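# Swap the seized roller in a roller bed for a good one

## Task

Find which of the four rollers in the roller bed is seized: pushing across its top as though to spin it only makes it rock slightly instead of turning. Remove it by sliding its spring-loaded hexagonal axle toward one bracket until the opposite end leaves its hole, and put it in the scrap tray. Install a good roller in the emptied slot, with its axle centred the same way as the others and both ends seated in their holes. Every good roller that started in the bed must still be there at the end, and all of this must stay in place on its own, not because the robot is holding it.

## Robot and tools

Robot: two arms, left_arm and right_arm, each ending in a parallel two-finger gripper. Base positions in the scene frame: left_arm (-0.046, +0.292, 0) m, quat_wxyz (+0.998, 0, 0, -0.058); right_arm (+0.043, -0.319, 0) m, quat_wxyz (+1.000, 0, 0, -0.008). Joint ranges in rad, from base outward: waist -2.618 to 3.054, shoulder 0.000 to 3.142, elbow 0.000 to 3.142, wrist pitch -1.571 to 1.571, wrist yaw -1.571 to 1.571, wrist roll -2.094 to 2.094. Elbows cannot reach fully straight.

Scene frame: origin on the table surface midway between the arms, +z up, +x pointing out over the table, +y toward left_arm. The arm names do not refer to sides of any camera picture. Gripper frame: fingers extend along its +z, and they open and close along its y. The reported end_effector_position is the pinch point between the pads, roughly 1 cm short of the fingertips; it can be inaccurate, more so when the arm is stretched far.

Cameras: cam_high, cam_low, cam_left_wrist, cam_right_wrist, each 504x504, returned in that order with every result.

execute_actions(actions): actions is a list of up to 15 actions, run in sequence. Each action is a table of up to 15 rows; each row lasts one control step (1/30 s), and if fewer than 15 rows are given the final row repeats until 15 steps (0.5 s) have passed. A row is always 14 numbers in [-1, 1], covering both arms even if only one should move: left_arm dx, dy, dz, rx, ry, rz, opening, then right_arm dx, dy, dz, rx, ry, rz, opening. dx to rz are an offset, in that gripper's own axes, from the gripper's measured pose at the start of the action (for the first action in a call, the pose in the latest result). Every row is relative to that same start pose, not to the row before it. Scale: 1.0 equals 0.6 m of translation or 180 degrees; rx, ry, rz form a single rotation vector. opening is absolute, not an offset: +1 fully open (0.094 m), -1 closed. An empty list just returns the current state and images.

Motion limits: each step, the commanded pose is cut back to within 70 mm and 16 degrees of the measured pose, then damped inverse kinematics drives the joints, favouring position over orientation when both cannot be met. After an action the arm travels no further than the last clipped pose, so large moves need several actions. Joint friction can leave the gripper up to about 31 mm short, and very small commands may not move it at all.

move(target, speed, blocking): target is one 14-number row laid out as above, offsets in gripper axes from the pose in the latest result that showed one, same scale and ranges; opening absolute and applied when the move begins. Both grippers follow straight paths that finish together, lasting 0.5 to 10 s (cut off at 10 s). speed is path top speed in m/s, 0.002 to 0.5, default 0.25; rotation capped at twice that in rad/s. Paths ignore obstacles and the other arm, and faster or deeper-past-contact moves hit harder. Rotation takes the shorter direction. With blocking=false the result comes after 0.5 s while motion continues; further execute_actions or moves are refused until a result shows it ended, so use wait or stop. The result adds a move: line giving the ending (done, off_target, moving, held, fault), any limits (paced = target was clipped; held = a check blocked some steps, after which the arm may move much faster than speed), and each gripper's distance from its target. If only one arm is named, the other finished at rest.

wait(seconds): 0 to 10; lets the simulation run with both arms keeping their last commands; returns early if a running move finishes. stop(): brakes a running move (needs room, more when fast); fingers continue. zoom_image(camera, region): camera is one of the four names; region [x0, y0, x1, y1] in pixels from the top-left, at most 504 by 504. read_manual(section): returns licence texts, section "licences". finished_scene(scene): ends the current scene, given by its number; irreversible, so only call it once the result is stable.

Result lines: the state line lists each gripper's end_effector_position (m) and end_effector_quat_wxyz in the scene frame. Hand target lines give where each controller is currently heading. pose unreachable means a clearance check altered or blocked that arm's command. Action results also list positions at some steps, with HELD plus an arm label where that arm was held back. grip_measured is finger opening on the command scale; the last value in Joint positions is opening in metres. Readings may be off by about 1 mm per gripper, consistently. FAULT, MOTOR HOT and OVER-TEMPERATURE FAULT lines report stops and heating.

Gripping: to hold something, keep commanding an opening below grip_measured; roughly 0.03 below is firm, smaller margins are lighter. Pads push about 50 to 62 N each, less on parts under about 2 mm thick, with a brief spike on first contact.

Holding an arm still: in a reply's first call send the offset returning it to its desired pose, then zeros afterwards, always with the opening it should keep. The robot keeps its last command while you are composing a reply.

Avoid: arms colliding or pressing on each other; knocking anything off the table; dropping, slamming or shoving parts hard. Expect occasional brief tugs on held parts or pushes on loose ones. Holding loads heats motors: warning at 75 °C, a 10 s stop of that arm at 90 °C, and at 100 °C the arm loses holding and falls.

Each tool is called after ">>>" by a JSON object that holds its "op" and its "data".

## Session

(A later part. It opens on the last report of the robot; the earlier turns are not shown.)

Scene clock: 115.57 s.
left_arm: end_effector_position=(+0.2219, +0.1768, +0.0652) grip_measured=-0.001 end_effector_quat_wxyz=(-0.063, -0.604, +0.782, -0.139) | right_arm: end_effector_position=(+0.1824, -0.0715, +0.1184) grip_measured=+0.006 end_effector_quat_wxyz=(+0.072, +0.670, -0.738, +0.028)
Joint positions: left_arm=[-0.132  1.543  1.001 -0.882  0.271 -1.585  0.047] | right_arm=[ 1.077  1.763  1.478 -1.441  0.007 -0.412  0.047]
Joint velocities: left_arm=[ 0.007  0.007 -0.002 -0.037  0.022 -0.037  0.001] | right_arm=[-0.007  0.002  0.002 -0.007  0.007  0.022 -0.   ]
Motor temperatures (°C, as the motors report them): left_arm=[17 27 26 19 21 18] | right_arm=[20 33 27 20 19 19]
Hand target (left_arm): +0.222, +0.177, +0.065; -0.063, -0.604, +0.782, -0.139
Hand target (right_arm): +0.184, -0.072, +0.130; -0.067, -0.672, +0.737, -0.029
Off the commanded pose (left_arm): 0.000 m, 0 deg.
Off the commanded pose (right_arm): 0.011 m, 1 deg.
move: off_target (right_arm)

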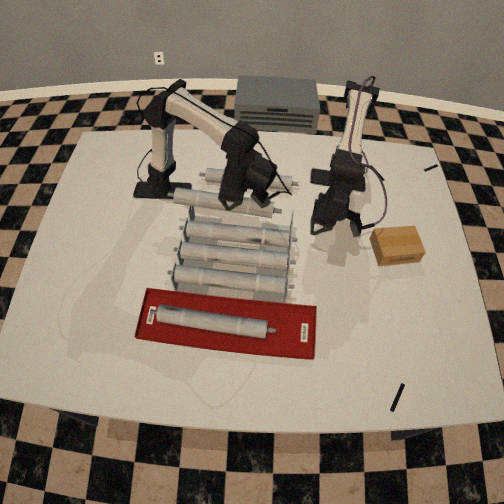

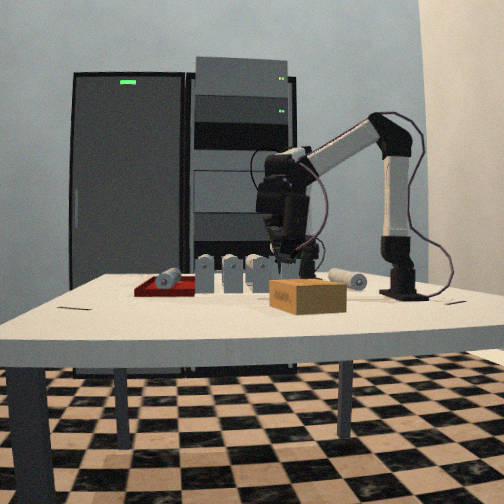

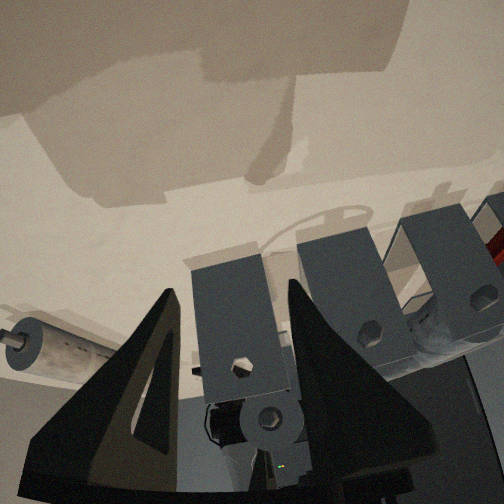

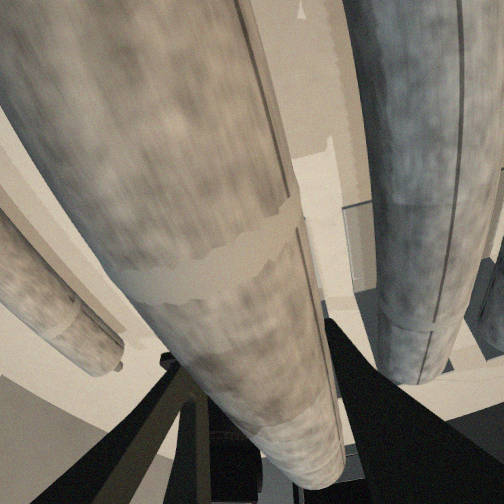

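>>> {"op": "move", "data": {"target": [0,0,0,0,0,0,0,-0.045,0,0.012,0,0,0,-0.03], "speed": 0.03}}

>>> {"op": "zoom_image", "data": {"camera": "cam_high", "region": [220,170,340,250]}}

Scene clock: 119.20 s.
left_arm: end_effector_position=(+0.2219, +0.1768, +0.0652) grip_measured=-0.001 end_effector_quat_wxyz=(-0.063, -0.604, +0.782, -0.139) | right_arm: end_effector_position=(+0.1825, -0.0566, +0.0988) grip_measured=+0.006 end_effector_quat_wxyz=(+0.090, +0.670, -0.736, +0.038)
Joint positions: left_arm=[-0.132  1.543  1.001 -0.882  0.271 -1.585  0.047] | right_arm=[ 1.103  1.857  1.511 -1.419  0.009 -0.389  0.047]
Joint velocities: left_arm=[ 0.002  0.017  0.017 -0.007 -0.037 -0.066  0.   ] | right_arm=[-0.017 -0.007  0.007  0.037  0.022  0.007  0.   ]
Motor temperatures (°C, as the motors report them): left_arm=[17 27 26 19 20 18] | right_arm=[20 33 27 20 19 19]
Hand target (left_arm): +0.222, +0.177, +0.065; -0.063, -0.604, +0.782, -0.139
Hand target (right_arm): +0.184, -0.046, +0.107; -0.073, -0.670, +0.738, -0.028
Off the commanded pose (left_arm): 0.000 m, 0 deg.
Off the commanded pose (right_arm): 0.014 m, 2 deg.
move: off_target (right_arm)

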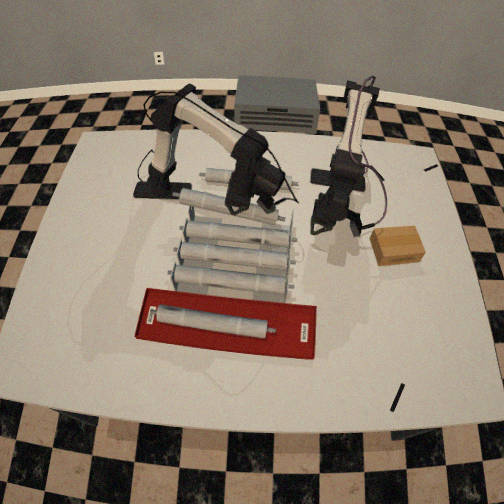

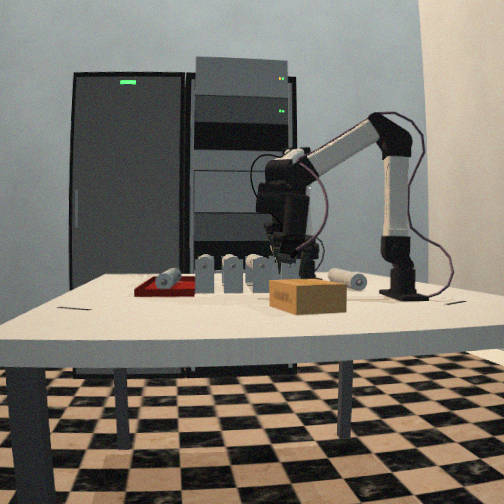

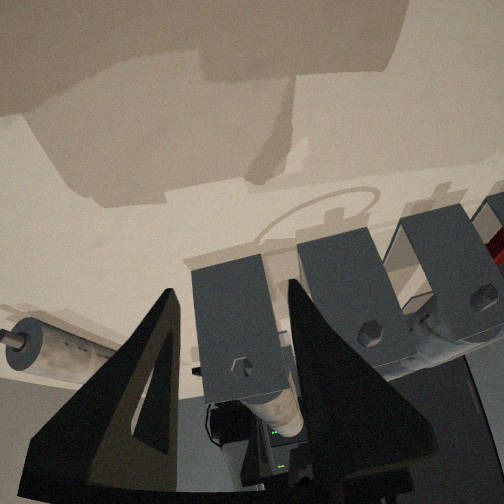

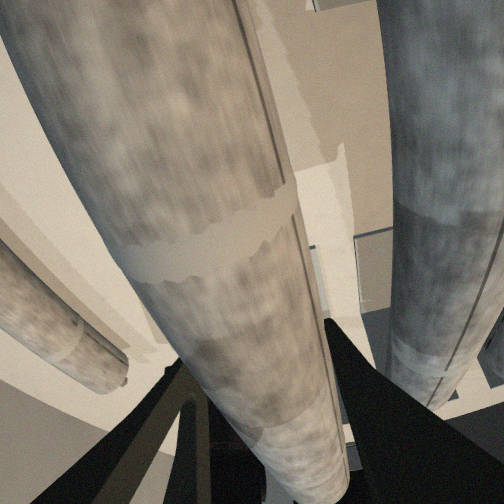

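Region (220, 170, 340, 250) of cam_high's 504x504 image, scaled by 4.200, with more detail than that image has.

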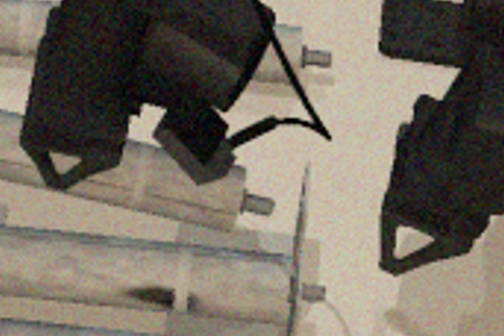

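>>> {"op": "move", "data": {"target": [0,0,0,0,0,0,0,-0.06,0,-0.035,0,-0.01,0,-0.03], "speed": 0.03}}

>>> {"op": "zoom_image", "data": {"camera": "cam_left_wrist", "region": [170,300,330,460]}}

>>> {"op": "zoom_image", "data": {"camera": "cam_high", "region": [220,170,340,250]}}

Scene clock: 123.77 s.
left_arm: end_effector_position=(+0.2219, +0.1768, +0.0652) grip_measured=-0.001 end_effector_quat_wxyz=(-0.063, -0.604, +0.782, -0.139) | right_arm: end_effector_position=(+0.1864, -0.0350, +0.1005) grip_measured=+0.006 end_effector_quat_wxyz=(-0.108, -0.665, +0.738, -0.047)
Joint positions: left_arm=[-0.132  1.543  1.001 -0.882  0.271 -1.585  0.047] | right_arm=[ 1.123  1.977  1.672 -1.5    0.008 -0.359  0.047]
Joint velocities: left_arm=[ 0.012 -0.002 -0.017  0.051 -0.066 -0.007 -0.   ] | right_arm=[ 0.017  0.007  0.012 -0.125 -0.037 -0.051 -0.   ]
Motor temperatures (°C, as the motors report them): left_arm=[17 27 26 19 20 18] | right_arm=[20 33 28 20 19 19]
Hand target (left_arm): +0.222, +0.177, +0.065; -0.063, -0.604, +0.782, -0.139
Hand target (right_arm): +0.186, -0.018, +0.113; -0.078, -0.671, +0.737, -0.026
Off the commanded pose (left_arm): 0.000 m, 0 deg.
Off the commanded pose (right_arm): 0.021 m, 4 deg.
move: off_target (right_arm)

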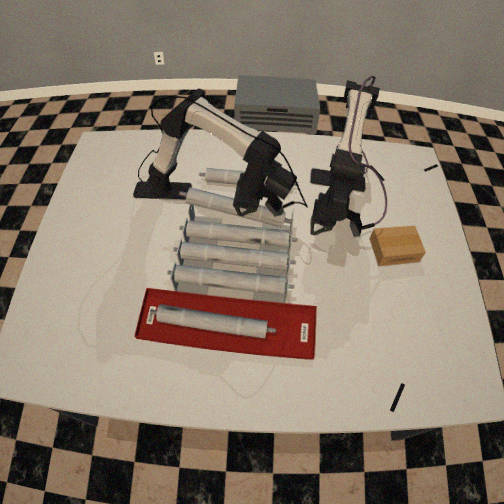

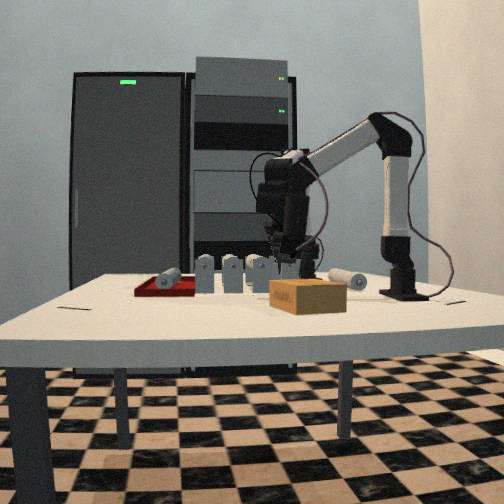

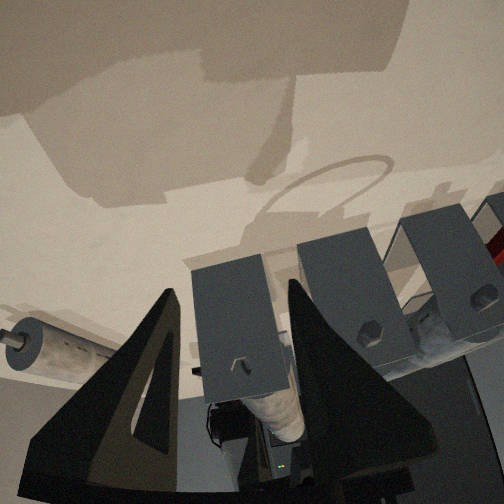

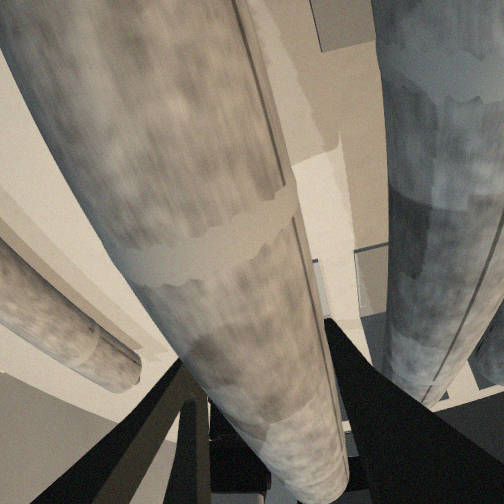

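Region (170, 300, 330, 460) of cam_left_wrist's 504x504 image, scaled by 3.150, with more detail than that image has.

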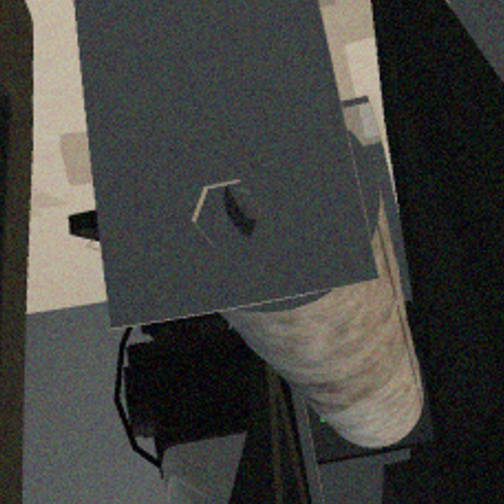

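Region (220, 170, 340, 250) of cam_high's 504x504 image, scaled by 4.200, with more detail than that image has.

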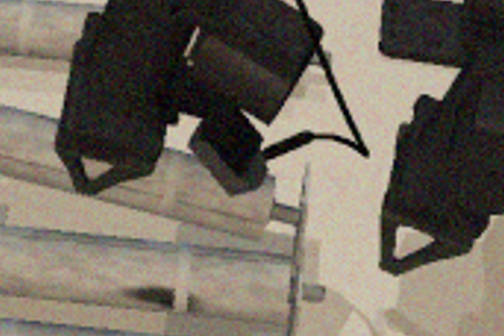

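>>> {"op": "move", "data": {"target": [0,0,0,0,0,0,0,-0.03,0.03,-0.025,0,-0.02,0,-0.03], "speed": 0.015}}

>>> {"op": "zoom_image", "data": {"camera": "cam_left_wrist", "region": [170,300,330,460]}}

Scene clock: 127.90 s.
left_arm: end_effector_position=(+0.2219, +0.1768, +0.0652) grip_measured=-0.001 end_effector_quat_wxyz=(-0.063, -0.604, +0.782, -0.139) | right_arm: end_effector_position=(+0.1763, -0.0338, +0.0983) grip_measured=+0.006 end_effector_quat_wxyz=(-0.115, -0.654, +0.746, -0.059)
Joint positions: left_arm=[-0.132  1.543  1.001 -0.882  0.271 -1.585  0.047] | right_arm=[ 1.157  1.987  1.672 -1.514  0.014 -0.297  0.047]
Joint velocities: left_arm=[ 0.022  0.007  0.002 -0.022 -0.037  0.022 -0.   ] | right_arm=[-0.017 -0.017 -0.002 -0.081 -0.007  0.007  0.001]
Motor temperatures (°C, as the motors report them): left_arm=[17 27 26 19 20 18] | right_arm=[20 34 29 20 19 19]
Hand target (left_arm): +0.222, +0.177, +0.065; -0.063, -0.604, +0.782, -0.139
Hand target (right_arm): +0.171, -0.014, +0.113; -0.085, -0.667, +0.740, -0.026
Off the commanded pose (left_arm): 0.000 m, 0 deg.
Off the commanded pose (right_arm): 0.026 m, 5 deg.
move: off_target (right_arm)

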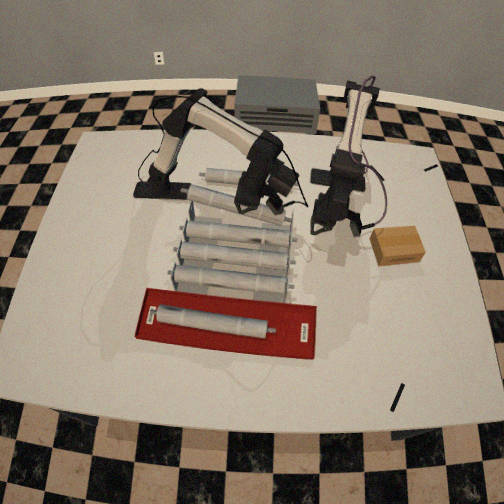

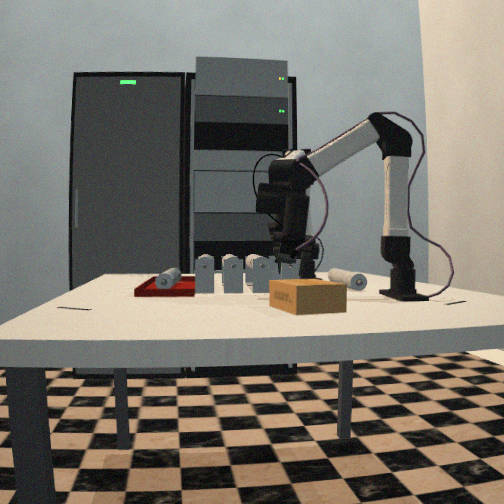

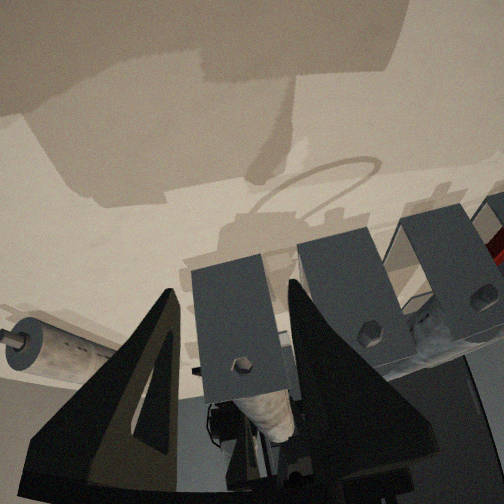

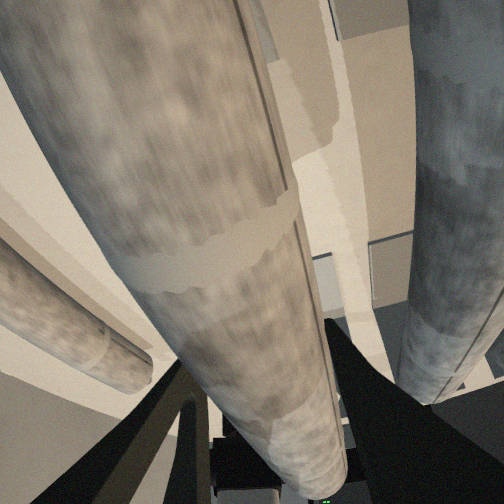

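Region (170, 300, 330, 460) of cam_left_wrist's 504x504 image, scaled by 3.150, with more detail than that image has.

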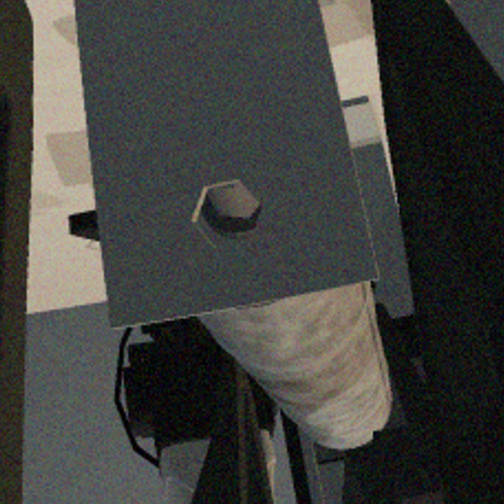

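Tip still low. Ease pressure and raise.

>>> {"op": "move", "data": {"target": [0,0,0,0,0,0,0,-0.005,0.005,-0.05,0,-0.03,0,-0.03], "speed": 0.015}}

>>> {"op": "zoom_image", "data": {"camera": "cam_left_wrist", "region": [170,300,330,460]}}

Scene clock: 133.20 s.
left_arm: end_effector_position=(+0.2219, +0.1768, +0.0652) grip_measured=-0.001 end_effector_quat_wxyz=(-0.063, -0.604, +0.782, -0.139) | right_arm: end_effector_position=(+0.1760, -0.0340, +0.1011) grip_measured=+0.006 end_effector_quat_wxyz=(-0.112, -0.653, +0.747, -0.057)
Joint positions: left_arm=[-0.132  1.543  1.001 -0.882  0.271 -1.585  0.047] | right_arm=[ 1.157  1.978  1.672 -1.516  0.013 -0.293  0.047]
Joint velocities: left_arm=[ 0.002 -0.022 -0.017 -0.037 -0.066 -0.007 -0.   ] | right_arm=[-0.007 -0.002  0.012 -0.022  0.007 -0.037  0.001]
Motor temperatures (°C, as the motors report them): left_arm=[17 27 26 19 20 18] | right_arm=[20 35 29 20 19 19]
Hand target (left_arm): +0.222, +0.177, +0.065; -0.063, -0.604, +0.782, -0.139
Hand target (right_arm): +0.176, -0.024, +0.126; -0.080, -0.656, +0.750, -0.028
Off the commanded pose (left_arm): 0.000 m, 0 deg.
Off the commanded pose (right_arm): 0.028 m, 5 deg.
move: off_target (right_arm)

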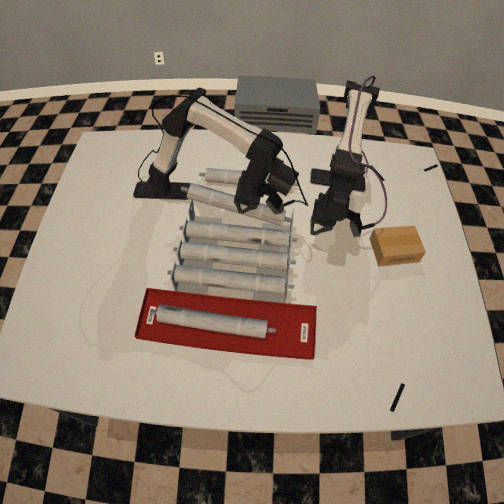

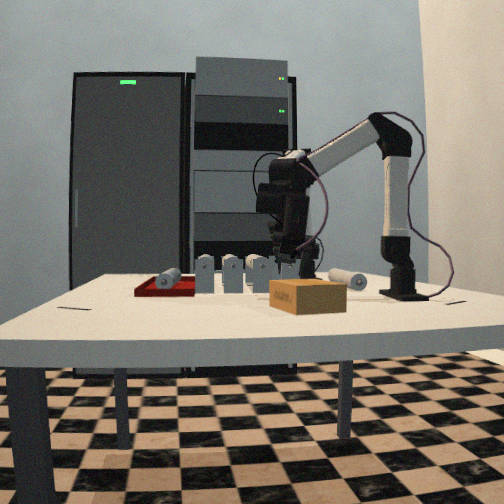

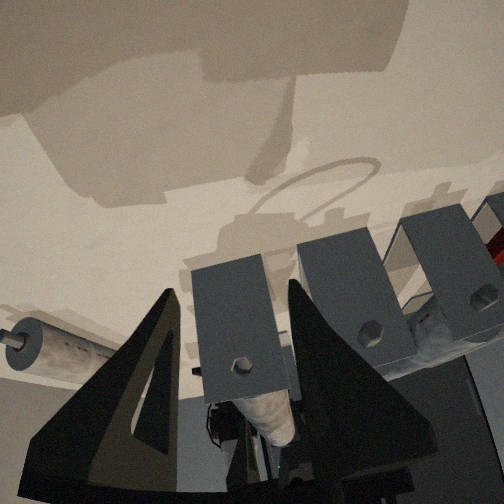

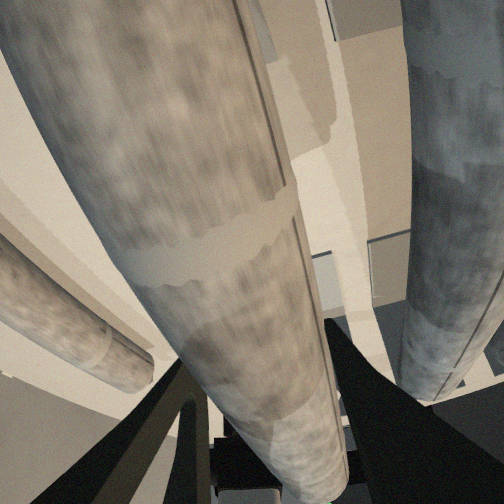

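Region (170, 300, 330, 460) of cam_left_wrist's 504x504 image, scaled by 3.150, with more detail than that image has.

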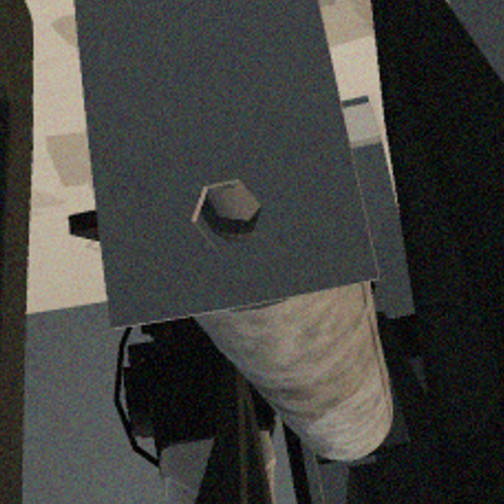

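Sticky. Back off and raise.

>>> {"op": "move", "data": {"target": [0,0,0,0,0,0,0,0.03,0,-0.05,0,-0.03,0,-0.03], "speed": 0.03}}

>>> {"op": "zoom_image", "data": {"camera": "cam_left_wrist", "region": [170,300,330,460]}}

Scene clock: 136.97 s.
left_arm: end_effector_position=(+0.2219, +0.1768, +0.0652) grip_measured=-0.001 end_effector_quat_wxyz=(-0.063, -0.604, +0.782, -0.139) | right_arm: end_effector_position=(+0.1784, -0.0364, +0.1214) grip_measured=+0.006 end_effector_quat_wxyz=(-0.079, -0.655, +0.751, -0.029)
Joint positions: left_arm=[-0.132  1.543  1.001 -0.882  0.271 -1.585  0.047] | right_arm=[ 1.135  1.89   1.648 -1.497 -0.009 -0.317  0.047]
Joint velocities: left_arm=[ 0.002  0.002 -0.007  0.007 -0.11  -0.007 -0.001] | right_arm=[-0.012 -0.002 -0.017  0.007  0.022 -0.022 -0.001]
Motor temperatures (°C, as the motors report them): left_arm=[17 27 26 19 20 18] | right_arm=[20 37 29 20 19 19]
Hand target (left_arm): +0.222, +0.177, +0.065; -0.063, -0.604, +0.782, -0.139
Hand target (right_arm): +0.176, -0.044, +0.134; -0.077, -0.655, +0.751, -0.026
Off the commanded pose (left_arm): 0.000 m, 0 deg.
Off the commanded pose (right_arm): 0.016 m, 0 deg.
move: off_target (right_arm)

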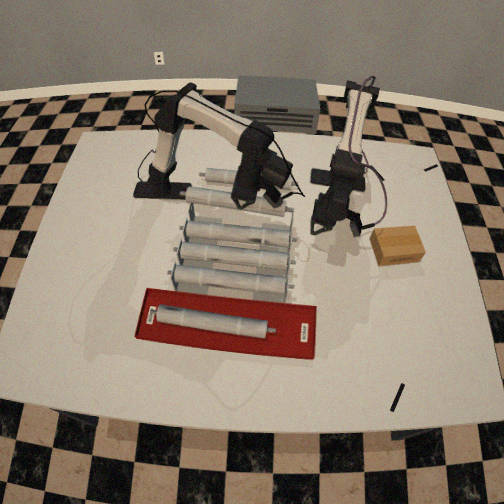

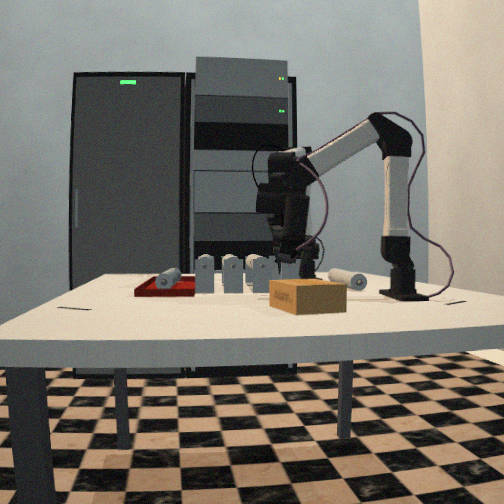

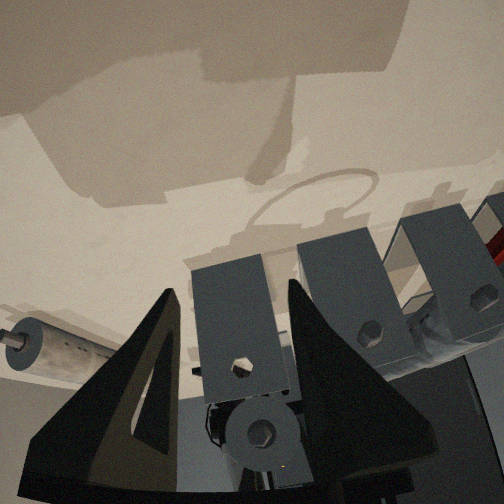

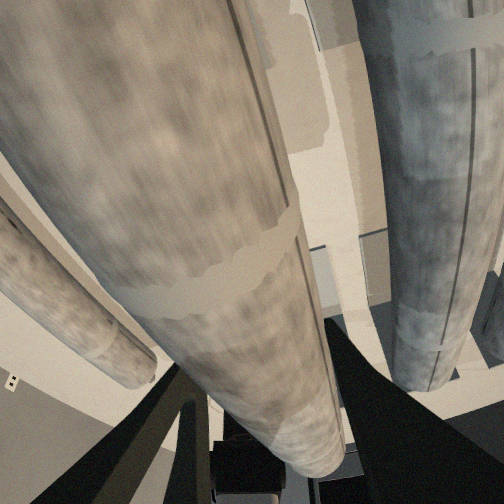

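Region (170, 300, 330, 460) of cam_left_wrist's 504x504 image, scaled by 3.150, with more detail than that image has.

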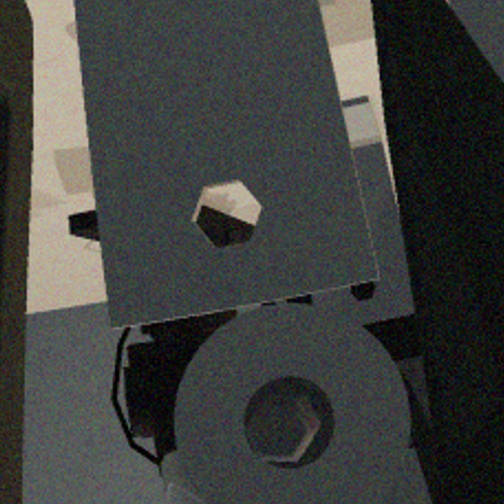

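>>> {"op": "move", "data": {"target": [0,0,0,0,0,0,0,0.02,0.008,0.012,0,0,0,-0.03], "speed": 0.02}}

>>> {"op": "zoom_image", "data": {"camera": "cam_left_wrist", "region": [170,300,330,460]}}

Scene clock: 140.17 s.
left_arm: end_effector_position=(+0.2219, +0.1768, +0.0652) grip_measured=-0.001 end_effector_quat_wxyz=(-0.063, -0.604, +0.782, -0.139) | right_arm: end_effector_position=(+0.1744, -0.0441, +0.1083) grip_measured=+0.006 end_effector_quat_wxyz=(-0.084, -0.655, +0.750, -0.030)
Joint positions: left_arm=[-0.132  1.543  1.001 -0.882  0.271 -1.585  0.047] | right_arm=[ 1.135  1.868  1.566 -1.448 -0.01  -0.317  0.047]
Joint velocities: left_arm=[-0.007 -0.002 -0.002 -0.022 -0.007  0.022 -0.001] | right_arm=[ 0.012 -0.017 -0.012 -0.037 -0.022  0.007  0.   ]
Motor temperatures (°C, as the motors report them): left_arm=[17 27 27 19 20 18] | right_arm=[20 37 29 20 19 19]
Hand target (left_arm): +0.222, +0.177, +0.065; -0.063, -0.604, +0.782, -0.139
Hand target (right_arm): +0.172, -0.049, +0.116; -0.079, -0.655, +0.751, -0.029
Off the commanded pose (left_arm): 0.000 m, 0 deg.
Off the commanded pose (right_arm): 0.010 m, 1 deg.
move: done

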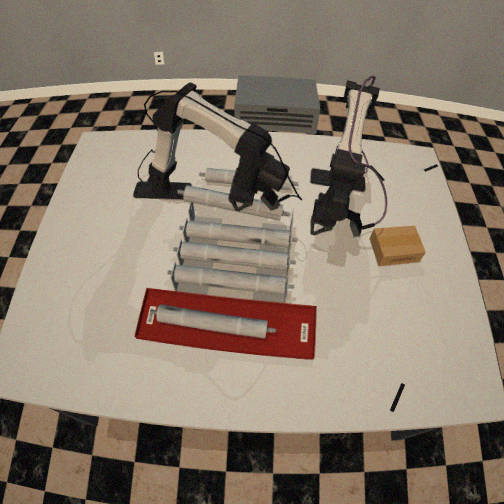

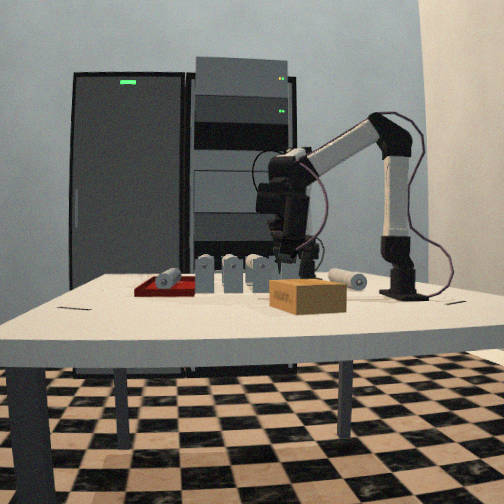

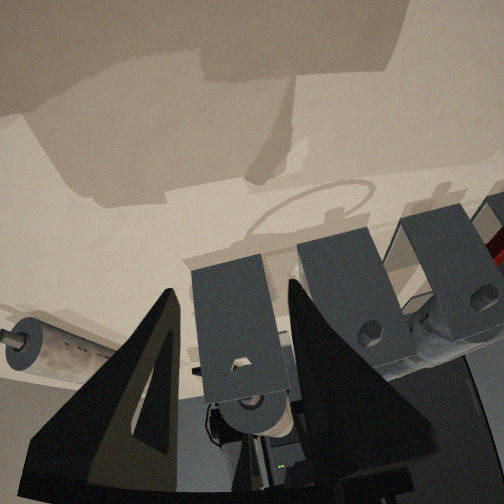

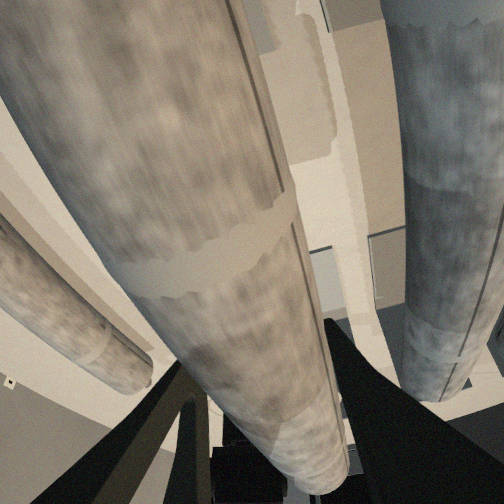

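Region (170, 300, 330, 460) of cam_left_wrist's 504x504 image, scaled by 3.150, with more detail than that image has.

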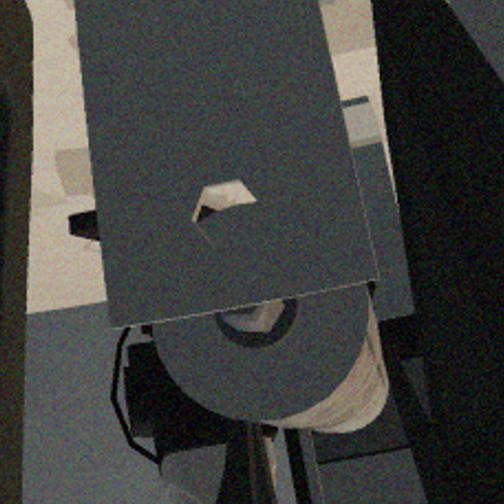

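Advance; sag will bring it down.

>>> {"op": "move", "data": {"target": [0,0,0,0,0,0,0,-0.05,0,-0.005,0,0,0,-0.03], "speed": 0.015}}

>>> {"op": "zoom_image", "data": {"camera": "cam_left_wrist", "region": [170,300,330,460]}}

Scene clock: 144.20 s.
left_arm: end_effector_position=(+0.2219, +0.1768, +0.0652) grip_measured=-0.001 end_effector_quat_wxyz=(-0.063, -0.604, +0.782, -0.139) | right_arm: end_effector_position=(+0.1764, -0.0348, +0.0978) grip_measured=+0.006 end_effector_quat_wxyz=(-0.117, -0.651, +0.748, -0.052)
Joint positions: left_arm=[-0.132  1.543  1.001 -0.882  0.271 -1.585  0.047] | right_arm=[ 1.148  1.982  1.662 -1.508  0.001 -0.301  0.047]
Joint velocities: left_arm=[-0.002 -0.002 -0.012 -0.022  0.022  0.051  0.   ] | right_arm=[ 0.007 -0.012 -0.022 -0.007 -0.022 -0.007 -0.   ]
Motor temperatures (°C, as the motors report them): left_arm=[17 27 27 19 20 18] | right_arm=[20 37 29 20 19 19]
Hand target (left_arm): +0.222, +0.177, +0.065; -0.063, -0.604, +0.782, -0.139
Hand target (right_arm): +0.178, -0.015, +0.107; -0.085, -0.655, +0.750, -0.030
Off the commanded pose (left_arm): 0.000 m, 0 deg.
Off the commanded pose (right_arm): 0.022 m, 4 deg.
move: off_target (right_arm)

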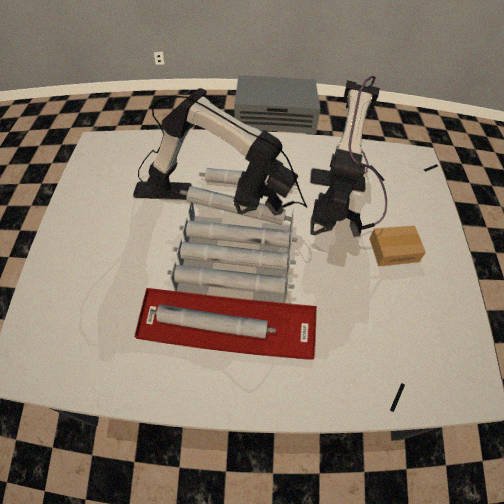

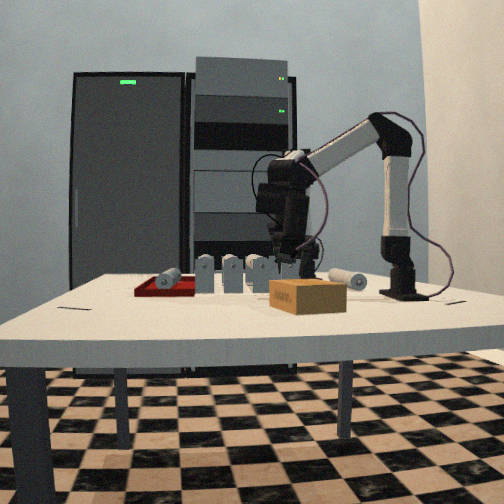

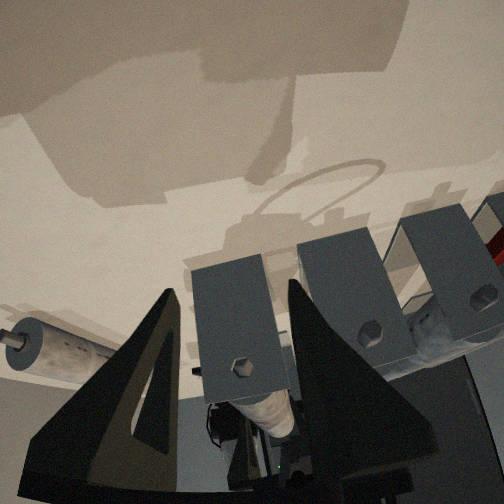

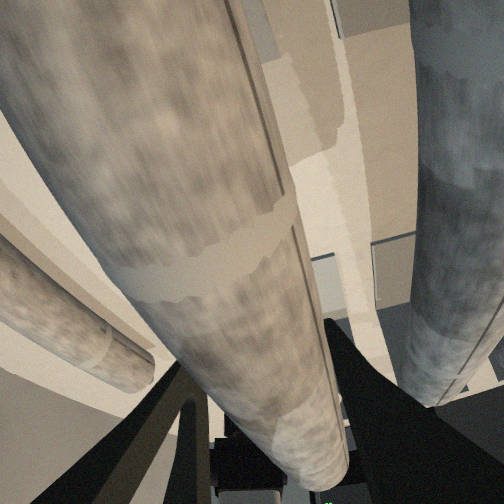

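Region (170, 300, 330, 460) of cam_left_wrist's 504x504 image, scaled by 3.150, with more detail than that image has.

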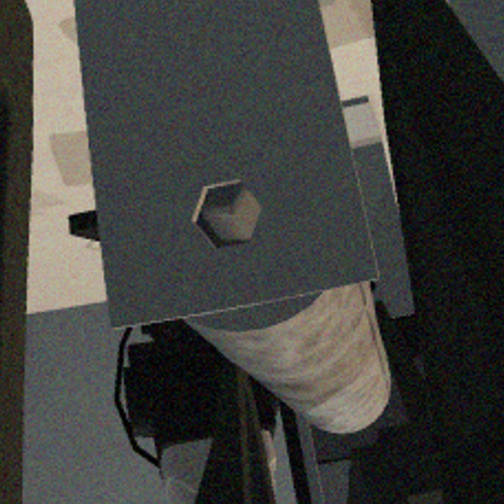

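Close: ~4mm low. Nudge up.

>>> {"op": "move", "data": {"target": [0,0,0,0,0,0,0,0.0,0,-0.045,0,-0.03,0,-0.03], "speed": 0.01}}

>>> {"op": "zoom_image", "data": {"camera": "cam_left_wrist", "region": [170,300,330,460]}}

Scene clock: 151.03 s.
left_arm: end_effector_position=(+0.2219, +0.1768, +0.0652) grip_measured=-0.001 end_effector_quat_wxyz=(-0.063, -0.604, +0.782, -0.139) | right_arm: end_effector_position=(+0.1774, -0.0340, +0.1019) grip_measured=+0.006 end_effector_quat_wxyz=(-0.110, -0.652, +0.749, -0.043)
Joint positions: left_arm=[-0.132  1.543  1.001 -0.882  0.271 -1.585  0.047] | right_arm=[ 1.141  1.967  1.662 -1.504 -0.008 -0.307  0.047]
Joint velocities: left_arm=[-0.007  0.007 -0.017 -0.022 -0.007 -0.051 -0.   ] | right_arm=[-0.032  0.007 -0.017 -0.081 -0.037  0.081 -0.   ]
Motor temperatures (°C, as the motors report them): left_arm=[17 27 27 19 20 18] | right_arm=[20 38 29 20 19 19]
Hand target (left_arm): +0.222, +0.177, +0.065; -0.063, -0.604, +0.782, -0.139
Hand target (right_arm): +0.179, -0.029, +0.123; -0.082, -0.654, +0.752, -0.021
Off the commanded pose (left_arm): 0.000 m, 0 deg.
Off the commanded pose (right_arm): 0.023 m, 4 deg.
move: off_target (right_arm)

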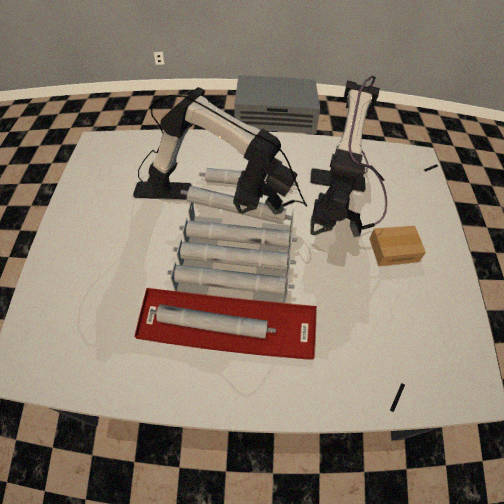

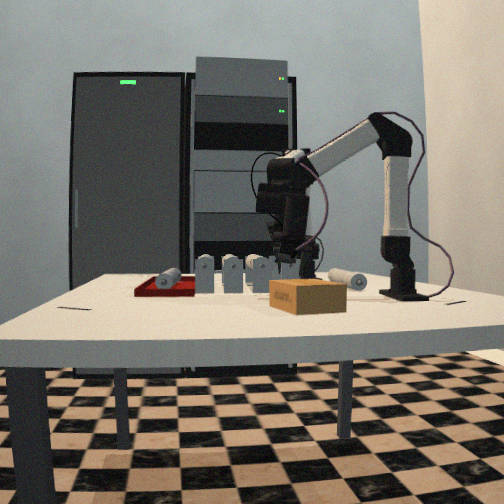

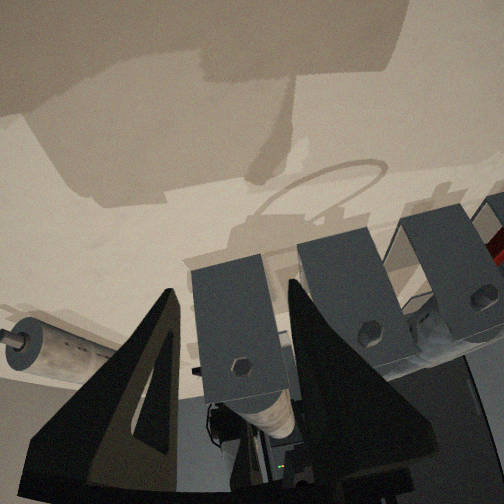

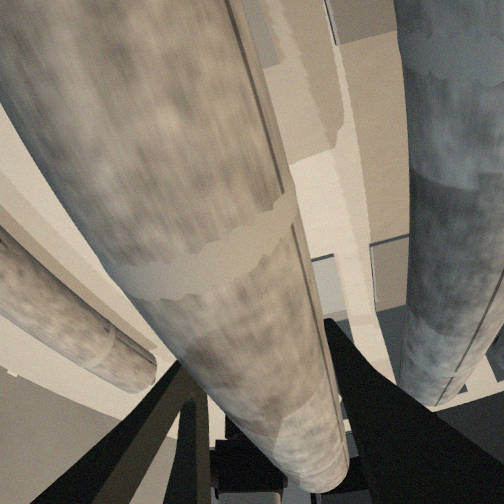

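Region (170, 300, 330, 460) of cam_left_wrist's 504x504 image, scaled by 3.150, with more detail than that image has.

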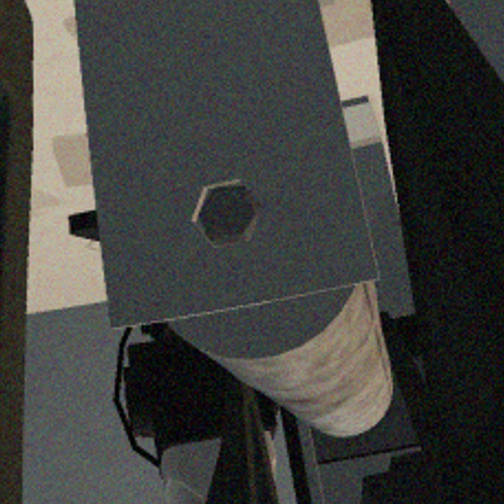

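Aligned. Push.

>>> {"op": "move", "data": {"target": [0,0,0,0,0,0,0,-0.05,0,-0.035,0,-0.02,0,-0.03], "speed": 0.015}}

>>> {"op": "zoom_image", "data": {"camera": "cam_left_wrist", "region": [170,300,330,460]}}

Scene clock: 155.77 s.
left_arm: end_effector_position=(+0.2219, +0.1768, +0.0652) grip_measured=-0.001 end_effector_quat_wxyz=(-0.063, -0.604, +0.782, -0.139) | right_arm: end_effector_position=(+0.1810, -0.0163, +0.1020) grip_measured=+0.006 end_effector_quat_wxyz=(-0.119, -0.652, +0.748, -0.039)
Joint positions: left_arm=[-0.132  1.543  1.001 -0.882  0.271 -1.585  0.047] | right_arm=[ 1.146  2.051  1.781 -1.551 -0.023 -0.307  0.047]
Joint velocities: left_arm=[ 0.002  0.022 -0.002 -0.007  0.007  0.022 -0.001] | right_arm=[-0.012 -0.002 -0.002 -0.007  0.007 -0.007 -0.002]
Motor temperatures (°C, as the motors report them): left_arm=[17 27 27 19 20 18] | right_arm=[20 39 30 20 19 19]
Hand target (left_arm): +0.222, +0.177, +0.065; -0.063, -0.604, +0.782, -0.139
Hand target (right_arm): +0.182, -0.001, +0.116; -0.087, -0.653, +0.752, -0.022
Off the commanded pose (left_arm): 0.000 m, 0 deg.
Off the commanded pose (right_arm): 0.021 m, 4 deg.
move: off_target (right_arm)

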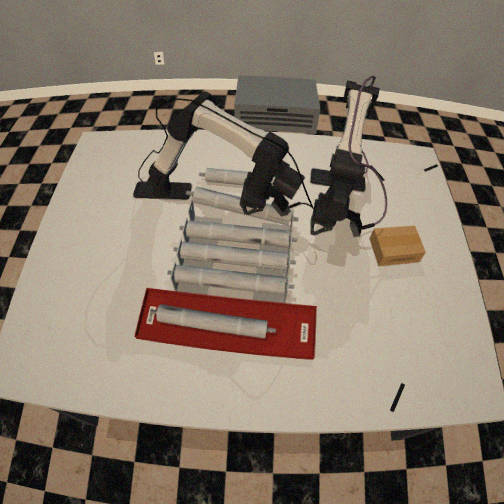

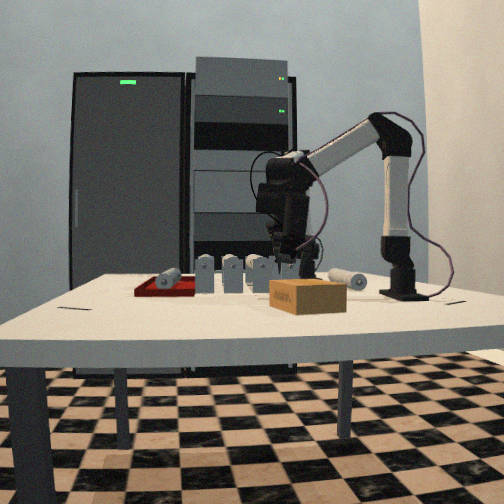

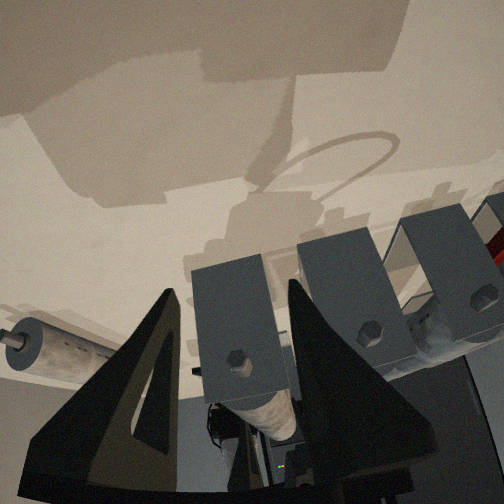

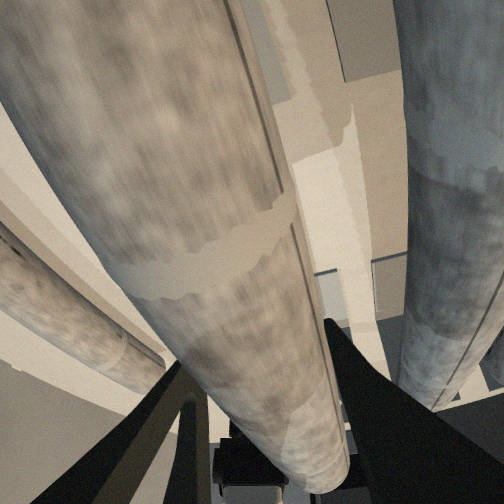

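Region (170, 300, 330, 460) of cam_left_wrist's 504x504 image, scaled by 3.150, with more detail than that image has.

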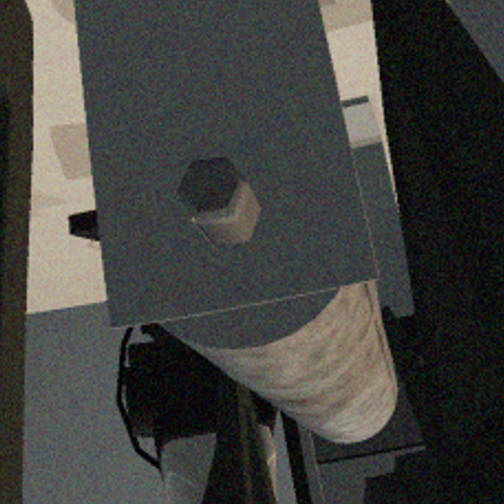

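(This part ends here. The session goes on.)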